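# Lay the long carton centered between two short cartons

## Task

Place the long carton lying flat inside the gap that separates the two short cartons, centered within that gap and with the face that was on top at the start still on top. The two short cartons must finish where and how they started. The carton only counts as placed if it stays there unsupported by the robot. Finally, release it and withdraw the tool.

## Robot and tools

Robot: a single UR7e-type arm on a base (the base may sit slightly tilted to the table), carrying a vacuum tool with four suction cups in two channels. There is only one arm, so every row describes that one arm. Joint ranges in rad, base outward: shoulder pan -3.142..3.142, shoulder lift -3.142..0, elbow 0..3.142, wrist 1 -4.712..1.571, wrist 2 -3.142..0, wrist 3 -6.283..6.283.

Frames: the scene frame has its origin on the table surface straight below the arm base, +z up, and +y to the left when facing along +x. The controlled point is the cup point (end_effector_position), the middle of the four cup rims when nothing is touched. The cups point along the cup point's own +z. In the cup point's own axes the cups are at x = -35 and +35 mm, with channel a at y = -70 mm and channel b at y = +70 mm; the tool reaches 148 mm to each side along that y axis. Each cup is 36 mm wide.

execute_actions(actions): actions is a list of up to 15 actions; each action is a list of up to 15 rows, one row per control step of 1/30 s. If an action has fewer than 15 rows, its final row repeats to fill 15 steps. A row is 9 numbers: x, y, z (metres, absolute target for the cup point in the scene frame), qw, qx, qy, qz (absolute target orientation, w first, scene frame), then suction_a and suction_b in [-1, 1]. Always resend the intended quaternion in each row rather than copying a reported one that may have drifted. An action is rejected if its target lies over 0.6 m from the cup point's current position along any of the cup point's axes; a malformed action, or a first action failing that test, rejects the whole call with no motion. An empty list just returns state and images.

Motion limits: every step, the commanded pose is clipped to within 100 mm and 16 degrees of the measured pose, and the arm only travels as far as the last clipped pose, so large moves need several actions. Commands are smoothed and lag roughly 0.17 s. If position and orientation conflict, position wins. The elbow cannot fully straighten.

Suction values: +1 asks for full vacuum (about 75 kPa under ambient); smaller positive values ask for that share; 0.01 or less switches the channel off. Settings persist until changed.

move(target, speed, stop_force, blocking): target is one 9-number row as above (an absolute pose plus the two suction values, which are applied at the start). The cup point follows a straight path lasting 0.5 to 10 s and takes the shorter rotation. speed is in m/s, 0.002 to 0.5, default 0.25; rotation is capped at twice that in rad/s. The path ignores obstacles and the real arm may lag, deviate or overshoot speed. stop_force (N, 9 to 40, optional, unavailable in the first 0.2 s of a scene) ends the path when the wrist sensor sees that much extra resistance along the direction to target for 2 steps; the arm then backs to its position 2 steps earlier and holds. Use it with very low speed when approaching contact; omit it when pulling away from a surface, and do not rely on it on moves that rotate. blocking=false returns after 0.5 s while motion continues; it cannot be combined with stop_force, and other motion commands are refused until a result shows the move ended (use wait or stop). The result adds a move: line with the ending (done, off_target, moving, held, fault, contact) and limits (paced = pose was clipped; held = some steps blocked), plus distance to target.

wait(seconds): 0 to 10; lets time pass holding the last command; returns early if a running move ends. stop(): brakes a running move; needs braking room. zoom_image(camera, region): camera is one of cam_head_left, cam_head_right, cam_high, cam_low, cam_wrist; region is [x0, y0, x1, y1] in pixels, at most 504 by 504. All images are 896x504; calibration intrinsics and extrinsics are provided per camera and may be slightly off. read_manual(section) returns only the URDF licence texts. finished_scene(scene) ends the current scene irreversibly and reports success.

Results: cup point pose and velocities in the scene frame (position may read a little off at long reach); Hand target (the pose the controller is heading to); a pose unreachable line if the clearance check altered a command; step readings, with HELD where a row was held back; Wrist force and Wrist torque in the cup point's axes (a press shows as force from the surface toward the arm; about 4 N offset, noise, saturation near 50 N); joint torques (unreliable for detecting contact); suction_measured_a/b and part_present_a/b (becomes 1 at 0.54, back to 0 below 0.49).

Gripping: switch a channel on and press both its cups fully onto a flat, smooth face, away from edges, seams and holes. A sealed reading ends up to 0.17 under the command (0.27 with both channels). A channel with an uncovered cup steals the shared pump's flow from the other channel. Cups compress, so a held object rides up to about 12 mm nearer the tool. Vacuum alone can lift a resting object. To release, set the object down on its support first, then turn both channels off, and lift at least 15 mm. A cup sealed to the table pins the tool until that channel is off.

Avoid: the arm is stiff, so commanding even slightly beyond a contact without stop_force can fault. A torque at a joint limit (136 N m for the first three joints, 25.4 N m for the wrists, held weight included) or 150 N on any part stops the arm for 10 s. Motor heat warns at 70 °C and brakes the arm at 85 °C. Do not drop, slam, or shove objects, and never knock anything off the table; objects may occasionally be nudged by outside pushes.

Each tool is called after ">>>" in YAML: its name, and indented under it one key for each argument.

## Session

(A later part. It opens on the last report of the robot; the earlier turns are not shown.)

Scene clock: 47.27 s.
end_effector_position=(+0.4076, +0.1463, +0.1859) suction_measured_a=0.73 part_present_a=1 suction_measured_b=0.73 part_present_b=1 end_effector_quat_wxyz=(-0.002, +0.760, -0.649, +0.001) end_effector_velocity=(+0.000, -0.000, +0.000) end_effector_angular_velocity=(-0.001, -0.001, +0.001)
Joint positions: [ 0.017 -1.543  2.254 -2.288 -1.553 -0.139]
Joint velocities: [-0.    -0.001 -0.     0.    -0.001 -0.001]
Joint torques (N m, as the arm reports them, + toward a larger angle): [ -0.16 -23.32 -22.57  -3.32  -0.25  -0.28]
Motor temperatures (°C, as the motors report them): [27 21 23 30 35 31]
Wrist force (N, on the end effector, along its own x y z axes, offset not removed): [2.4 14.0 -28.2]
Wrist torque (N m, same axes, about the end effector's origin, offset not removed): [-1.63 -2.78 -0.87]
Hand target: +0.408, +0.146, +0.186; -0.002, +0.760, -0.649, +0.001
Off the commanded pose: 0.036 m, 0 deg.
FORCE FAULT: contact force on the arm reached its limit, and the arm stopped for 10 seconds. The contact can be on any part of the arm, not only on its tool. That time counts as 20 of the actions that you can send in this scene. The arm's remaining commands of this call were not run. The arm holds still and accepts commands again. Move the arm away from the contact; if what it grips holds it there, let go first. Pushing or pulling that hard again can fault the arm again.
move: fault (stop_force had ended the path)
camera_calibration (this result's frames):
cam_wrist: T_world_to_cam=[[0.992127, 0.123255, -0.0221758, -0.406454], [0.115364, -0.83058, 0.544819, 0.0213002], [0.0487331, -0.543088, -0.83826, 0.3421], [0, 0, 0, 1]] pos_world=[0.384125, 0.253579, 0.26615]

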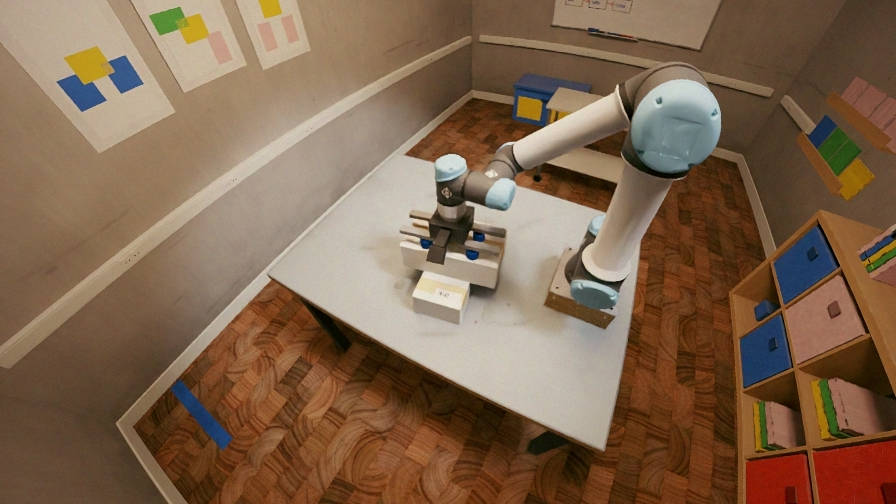

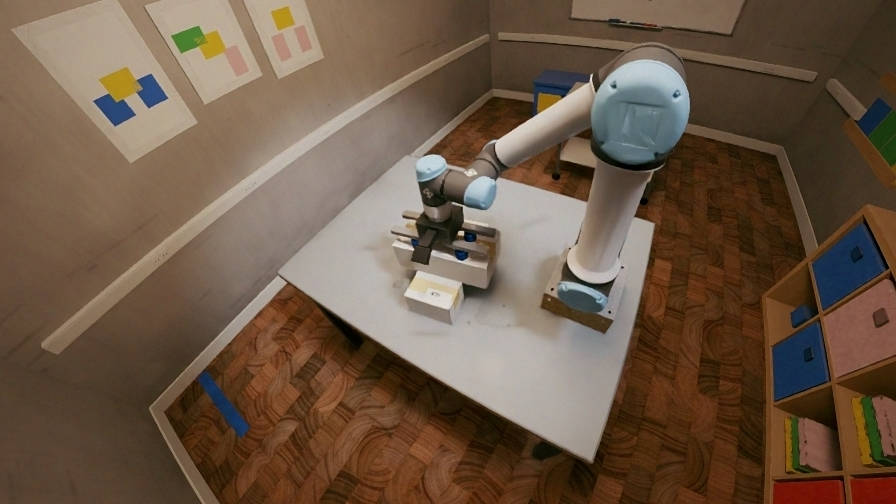

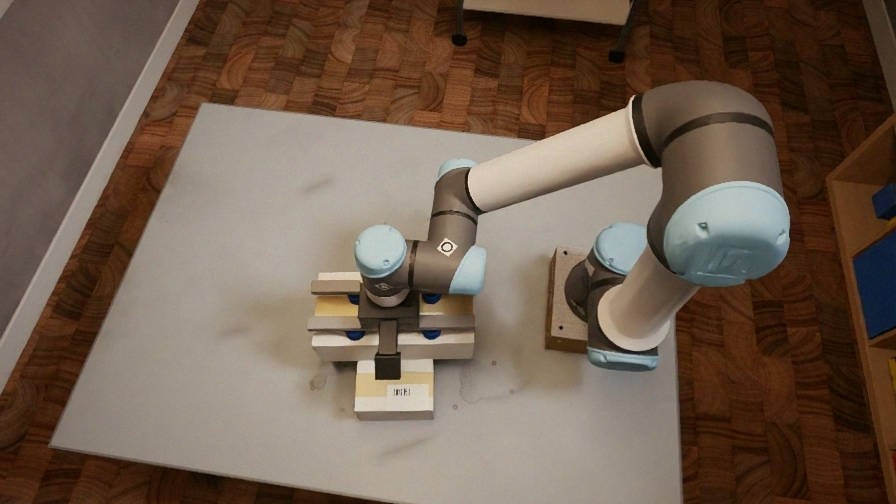

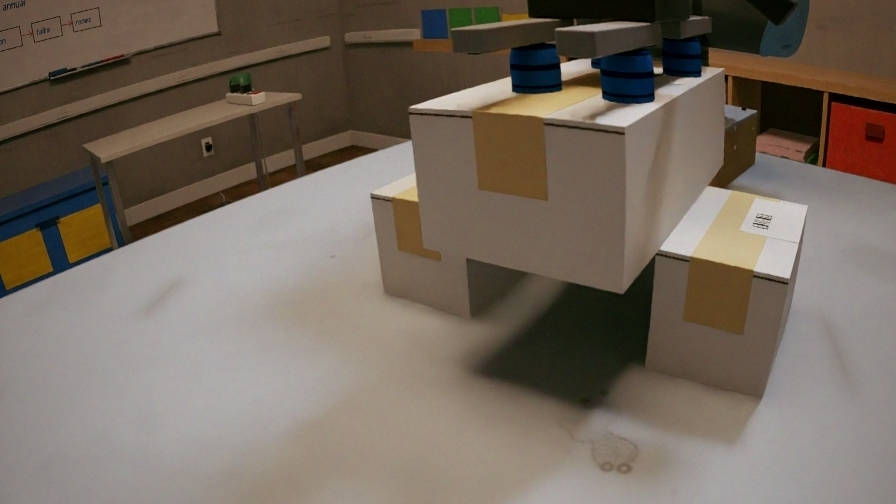

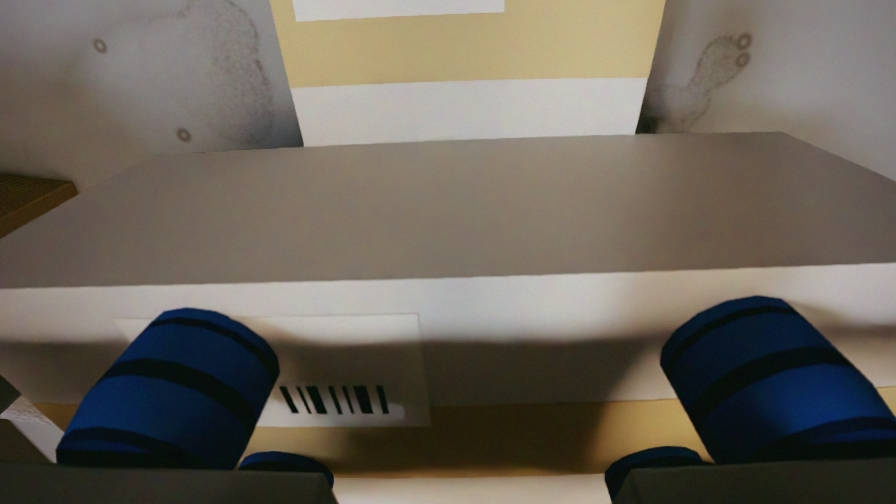

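>>> move:
  target: [0.410,0.146,0.205,0,-0.760,0.649,0,1,1]
  speed: 0.05

>>> move:
  target: [0.410,0.134,0.20,0,-0.760,0.649,0,1,1]
  speed: 0.03

Scene clock: 51.33 s.
end_effector_position=(+0.4100, +0.1460, +0.2047) suction_measured_a=0.73 part_present_a=1 suction_measured_b=0.73 part_present_b=1 end_effector_quat_wxyz=(-0.000, +0.760, -0.649, +0.000) end_effector_velocity=(+0.001, -0.000, +0.003) end_effector_angular_velocity=(-0.001, -0.001, -0.001)
Joint positions: [ 0.016 -1.571  2.221 -2.222 -1.555 -0.14 ]
Joint velocities: [-0.    -0.004 -0.005  0.009 -0.001  0.001]
Joint torques (N m, as the arm reports them, + toward a larger angle): [-11.42 -39.69 -37.45  -3.14  -1.68  -2.1 ]
Motor temperatures (°C, as the motors report them): [27 21 23 30 35 31]
Wrist force (N, on the end effector, along its own x y z axes, offset not removed): [0.9 -1.7 17.0]
Wrist torque (N m, same axes, about the end effector's origin, offset not removed): [-0.64 -0.34 0.12]
Hand target: +0.410, +0.146, +0.205; -0.000, +0.760, -0.649, +0.000
Off the commanded pose: 0.000 m, 0 deg.
move: done
camera_calibration (this result's frames):
cam_wrist: T_world_to_cam=[[0.992047, 0.123105, -0.0262248, -0.40748], [0.117398, -0.829849, 0.545498, 0.00946964], [0.045391, -0.544238, -0.837702, 0.358978], [0, 0, 0, 1]] pos_world=[0.386833, 0.253391, 0.284864]

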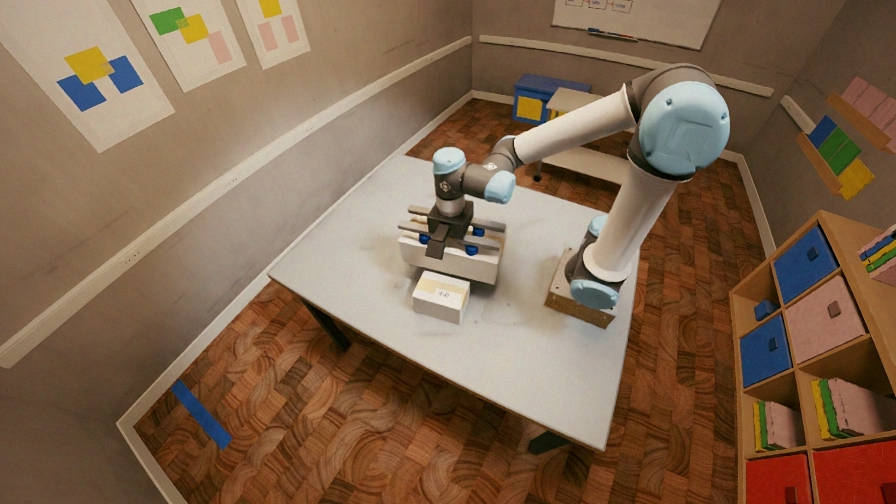

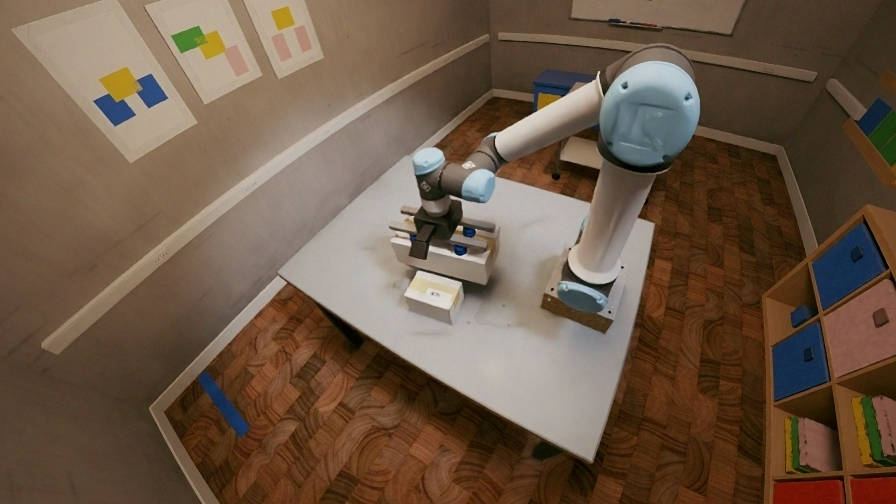

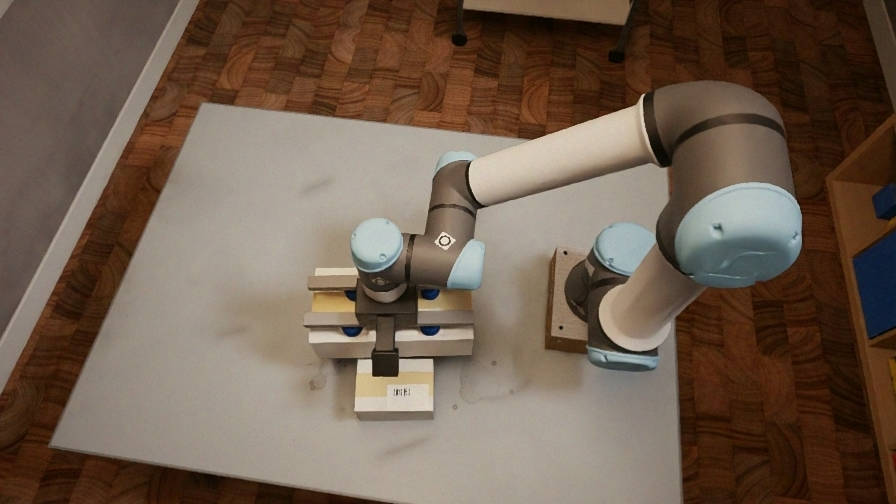

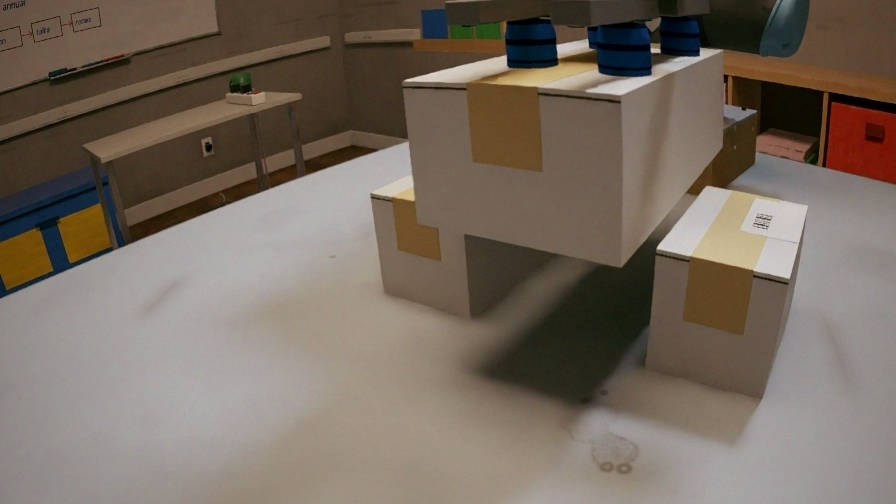

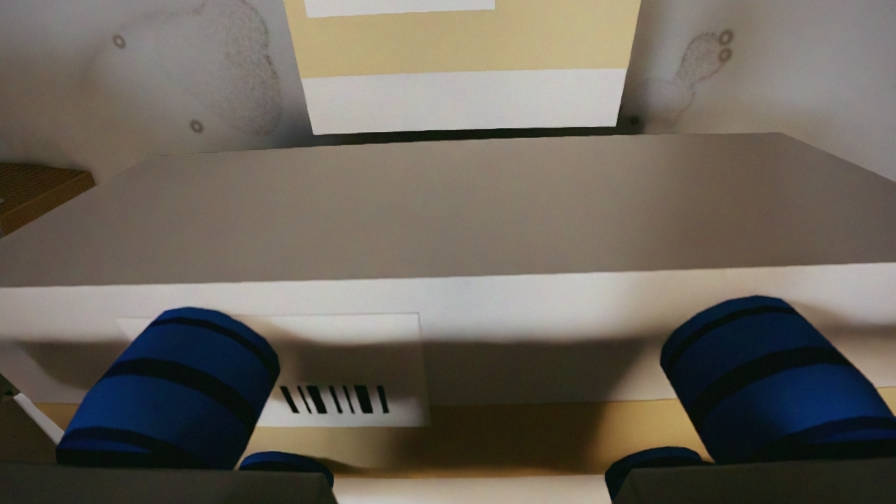

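Scene clock: 52.13 s.
end_effector_position=(+0.4100, +0.1343, +0.2001) suction_measured_a=0.73 part_present_a=1 suction_measured_b=0.73 part_present_b=1 end_effector_quat_wxyz=(+0.000, +0.760, -0.649, +0.000) end_effector_velocity=(-0.000, -0.002, -0.001) end_effector_angular_velocity=(+0.001, -0.001, +0.002)
Joint positions: [-0.012 -1.572  2.236 -2.237 -1.555 -0.168]
Joint velocities: [-0.006 -0.001  0.004 -0.004  0.001 -0.008]
Joint torques (N m, as the arm reports them, + toward a larger angle): [-13.84 -37.47 -22.98  -7.05  -0.42  -2.43]
Motor temperatures (°C, as the motors report them): [27 21 23 30 35 31]
Wrist force (N, on the end effector, along its own x y z axes, offset not removed): [1.5 -1.2 17.1]
Wrist torque (N m, same axes, about the end effector's origin, offset not removed): [-0.55 -0.51 0.16]
Hand target: +0.410, +0.134, +0.200; +0.000, +0.760, -0.649, +0.000
Off the commanded pose: 0.000 m, 0 deg.
move: done
camera_calibration (this result's frames):
cam_wrist: T_world_to_cam=[[0.992048, 0.123079, -0.0263155, -0.406152], [0.11742, -0.829778, 0.545601, 0.00220328], [0.0453162, -0.544352, -0.837632, 0.348792], [0, 0, 0, 1]] pos_world=[0.386858, 0.241683, 0.280269]

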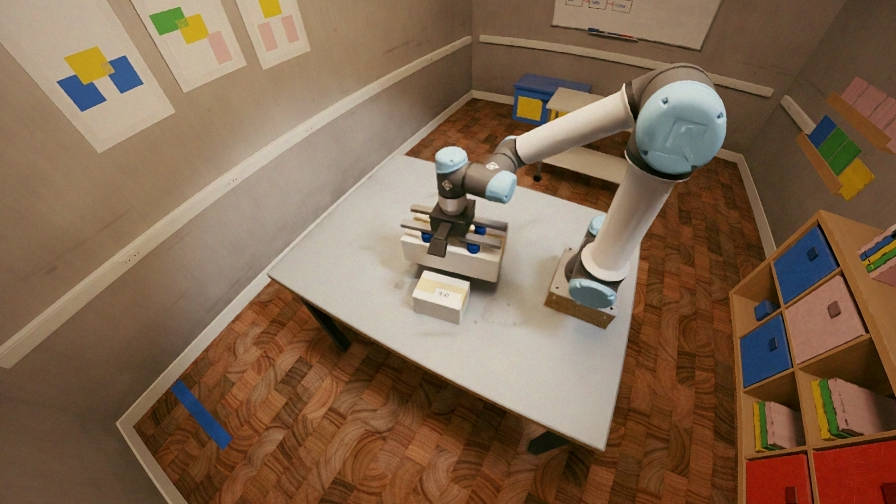

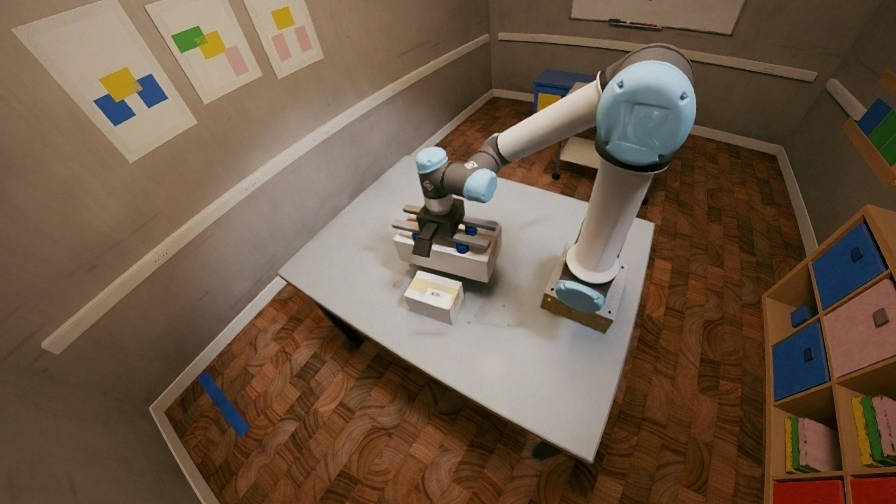

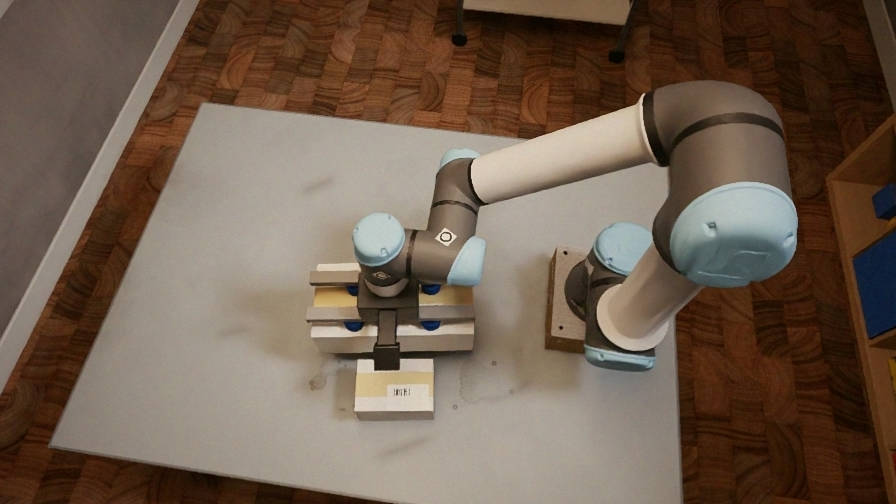

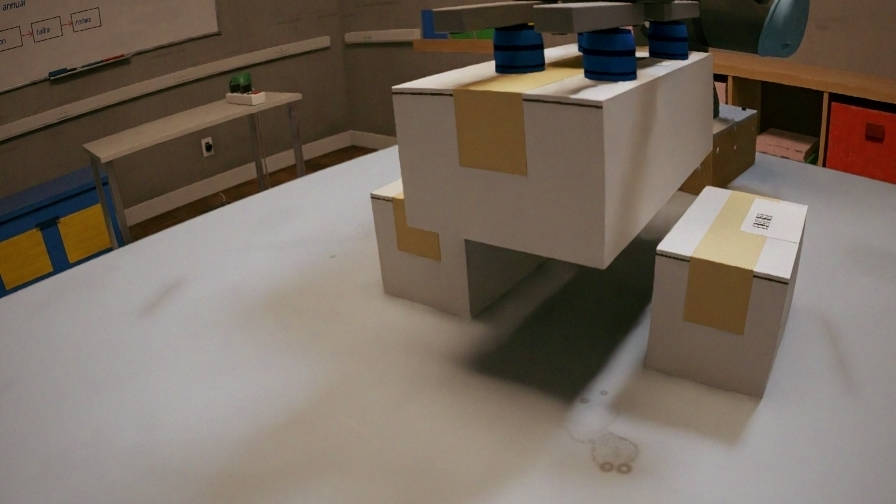

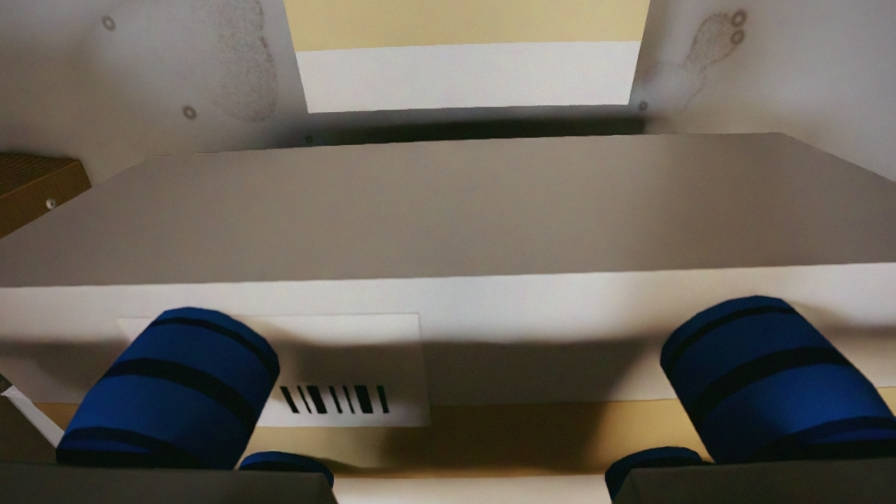

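>>> move:
  target: [0.410,0.136,0.190,0,-0.760,0.649,0,1,1]
  speed: 0.01

>>> zoom_image:
  camera: "cam_high"
  region: [290,230,500,430]

Scene clock: 57.93 s.
end_effector_position=(+0.4100, +0.1359, +0.1903) suction_measured_a=0.73 part_present_a=1 suction_measured_b=0.73 part_present_b=1 end_effector_quat_wxyz=(+0.000, +0.760, -0.649, -0.000) end_effector_velocity=(+0.000, +0.001, -0.003) end_effector_angular_velocity=(+0.002, +0.000, +0.000)
Joint positions: [-0.008 -1.552  2.248 -2.269 -1.555 -0.164]
Joint velocities: [ 0.001  0.006  0.002 -0.008  0.002  0.001]
Joint torques (N m, as the arm reports them, + toward a larger angle): [ 11.99 -23.12 -21.18  -7.05   0.94   1.72]
Motor temperatures (°C, as the motors report them): [27 21 23 30 35 31]
Wrist force (N, on the end effector, along its own x y z axes, offset not removed): [1.1 -1.1 16.1]
Wrist torque (N m, same axes, about the end effector's origin, offset not removed): [-0.52 -0.46 0.19]
Hand target: +0.410, +0.136, +0.190; +0.000, +0.760, -0.649, -0.000
Off the commanded pose: 0.000 m, 0 deg.
move: done
camera_calibration (this result's frames):
cam_wrist: T_world_to_cam=[[0.992044, 0.123105, -0.0263448, -0.406599], [0.117463, -0.82984, 0.545498, 0.00894753], [0.0452916, -0.544252, -0.837698, 0.341469], [0, 0, 0, 1]] pos_world=[0.386847, 0.243325, 0.270455]

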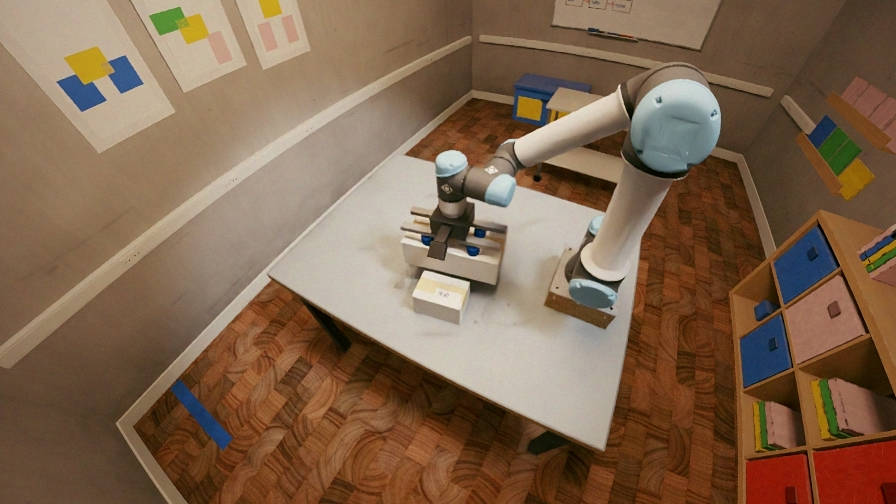

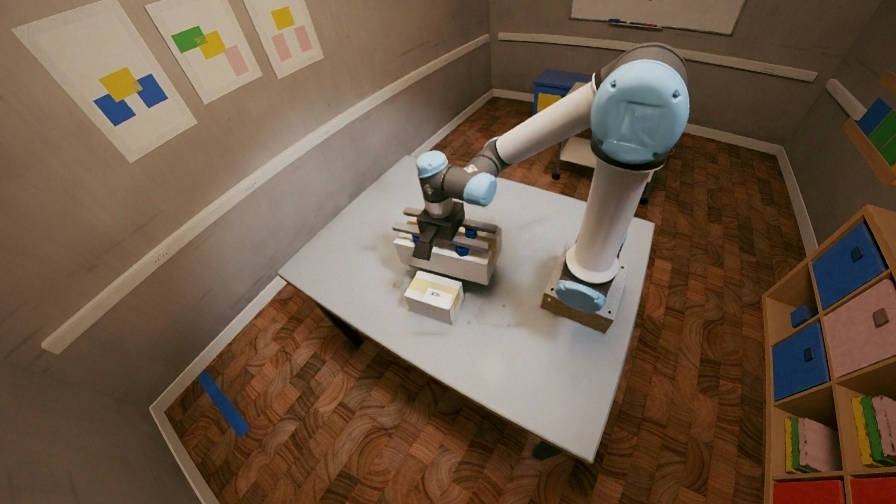

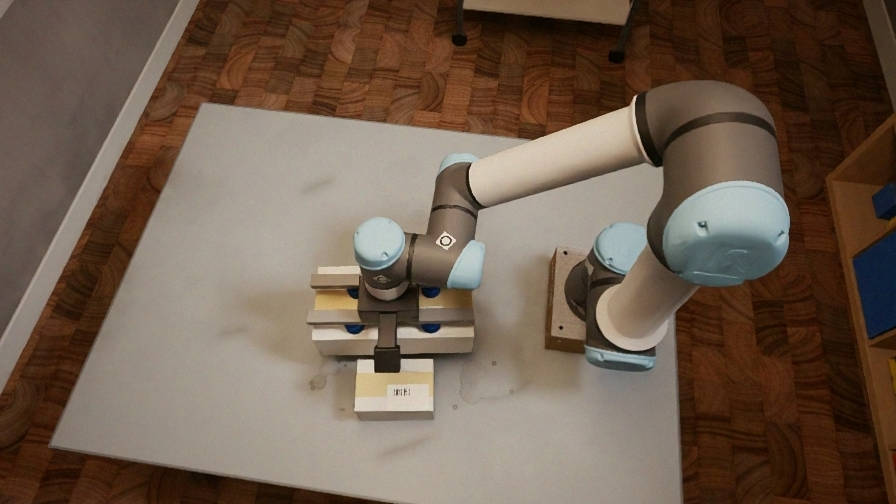

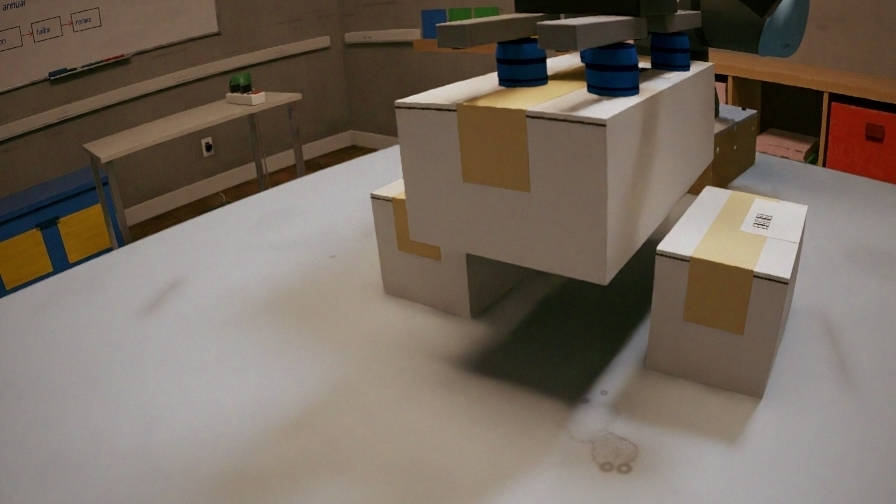

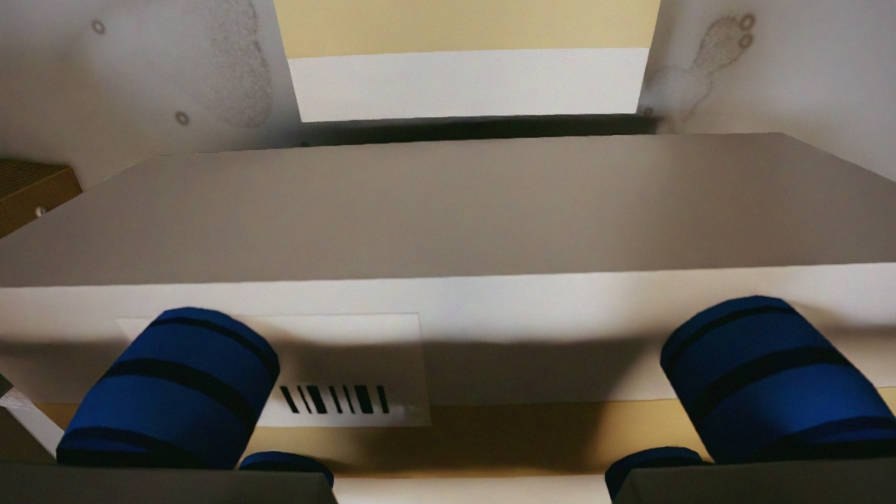

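Region (290, 230, 500, 430) of cam_high's 896x504 image, scaled by 2.400, with more detail than that image has; it fills the top 480 rows of this view, and the rest is white.

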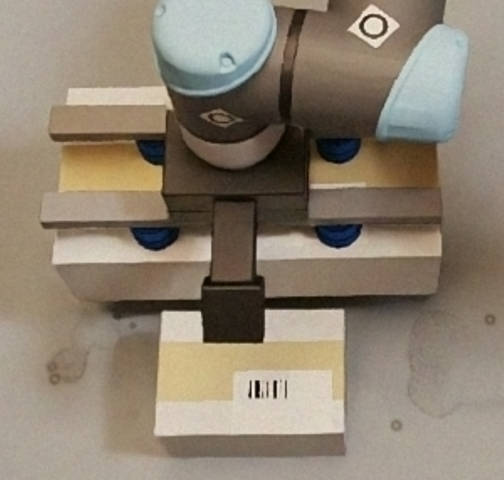

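>>> move:
  target: [0.410,0.135,0.178,0,-0.760,0.649,0,1,1]
  speed: 0.008

Scene clock: 64.47 s.
end_effector_position=(+0.4100, +0.1350, +0.1782) suction_measured_a=0.73 part_present_a=1 suction_measured_b=0.73 part_present_b=1 end_effector_quat_wxyz=(+0.000, +0.760, -0.649, -0.000) end_effector_velocity=(-0.000, -0.000, -0.003) end_effector_angular_velocity=(-0.000, +0.001, -0.001)
Joint positions: [-0.01  -1.528  2.264 -2.308 -1.555 -0.166]
Joint velocities: [-0.001  0.005  0.004 -0.007 -0.    -0.   ]
Joint torques (N m, as the arm reports them, + toward a larger angle): [-11.38 -20.37 -21.06  -6.84  -1.17  -2.18]
Motor temperatures (°C, as the motors report them): [27 21 23 30 35 31]
Wrist force (N, on the end effector, along its own x y z axes, offset not removed): [1.1 -2.0 17.5]
Wrist torque (N m, same axes, about the end effector's origin, offset not removed): [-0.64 -0.50 0.22]
Hand target: +0.410, +0.135, +0.178; +0.000, +0.760, -0.649, -0.000
Off the commanded pose: 0.000 m, 0 deg.
move: done
camera_calibration (this result's frames):
cam_wrist: T_world_to_cam=[[0.992044, 0.123102, -0.0263372, -0.406806], [0.117456, -0.829839, 0.545501, 0.0147621], [0.0452966, -0.544255, -0.837696, 0.330868], [0, 0, 0, 1]] pos_world=[0.386848, 0.242405, 0.2584]

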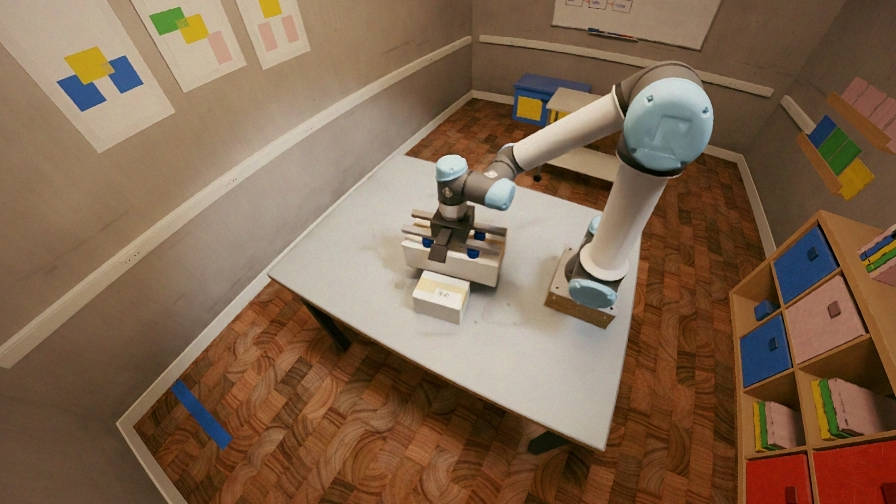

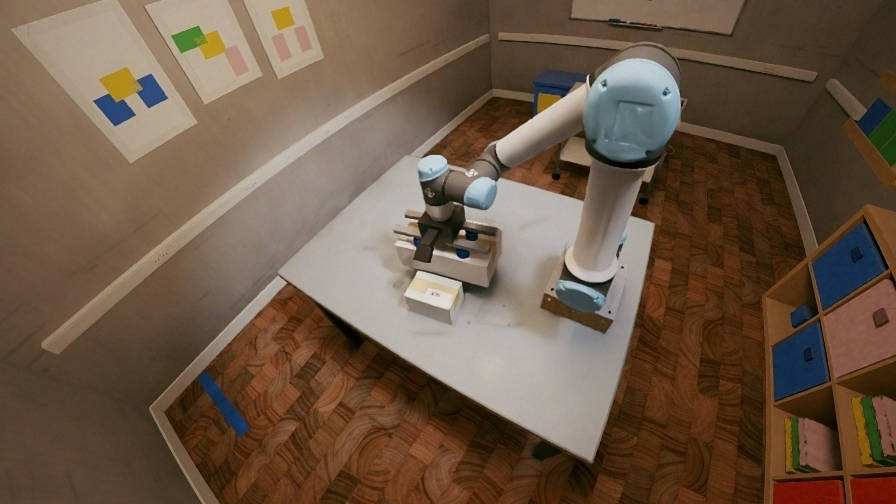

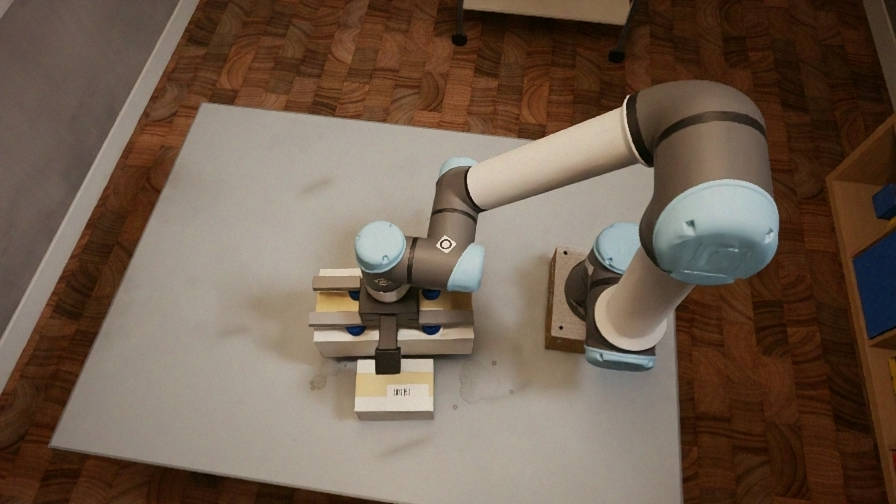

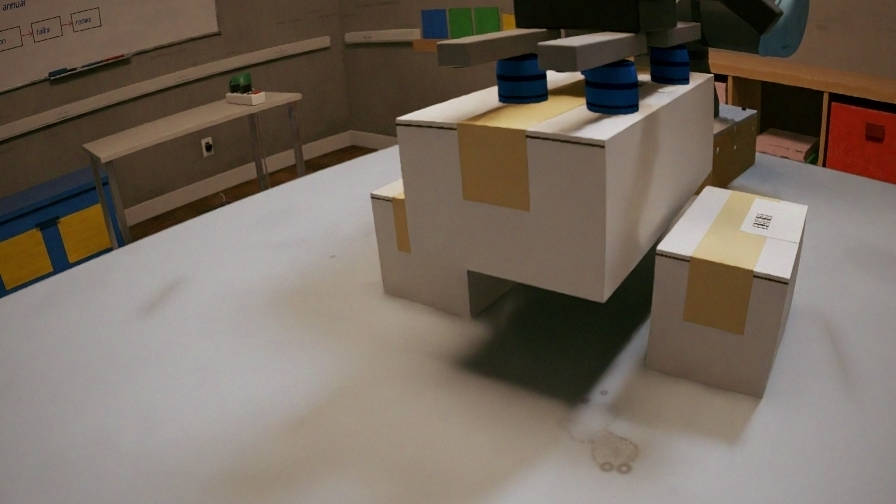

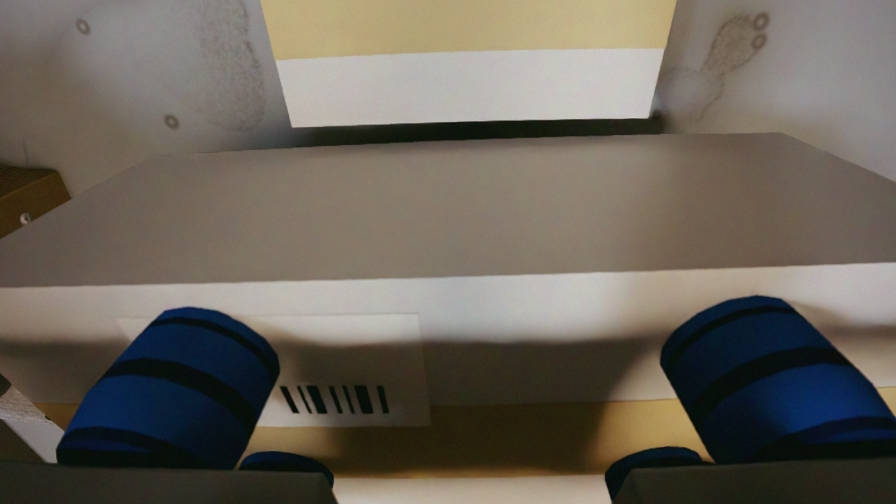

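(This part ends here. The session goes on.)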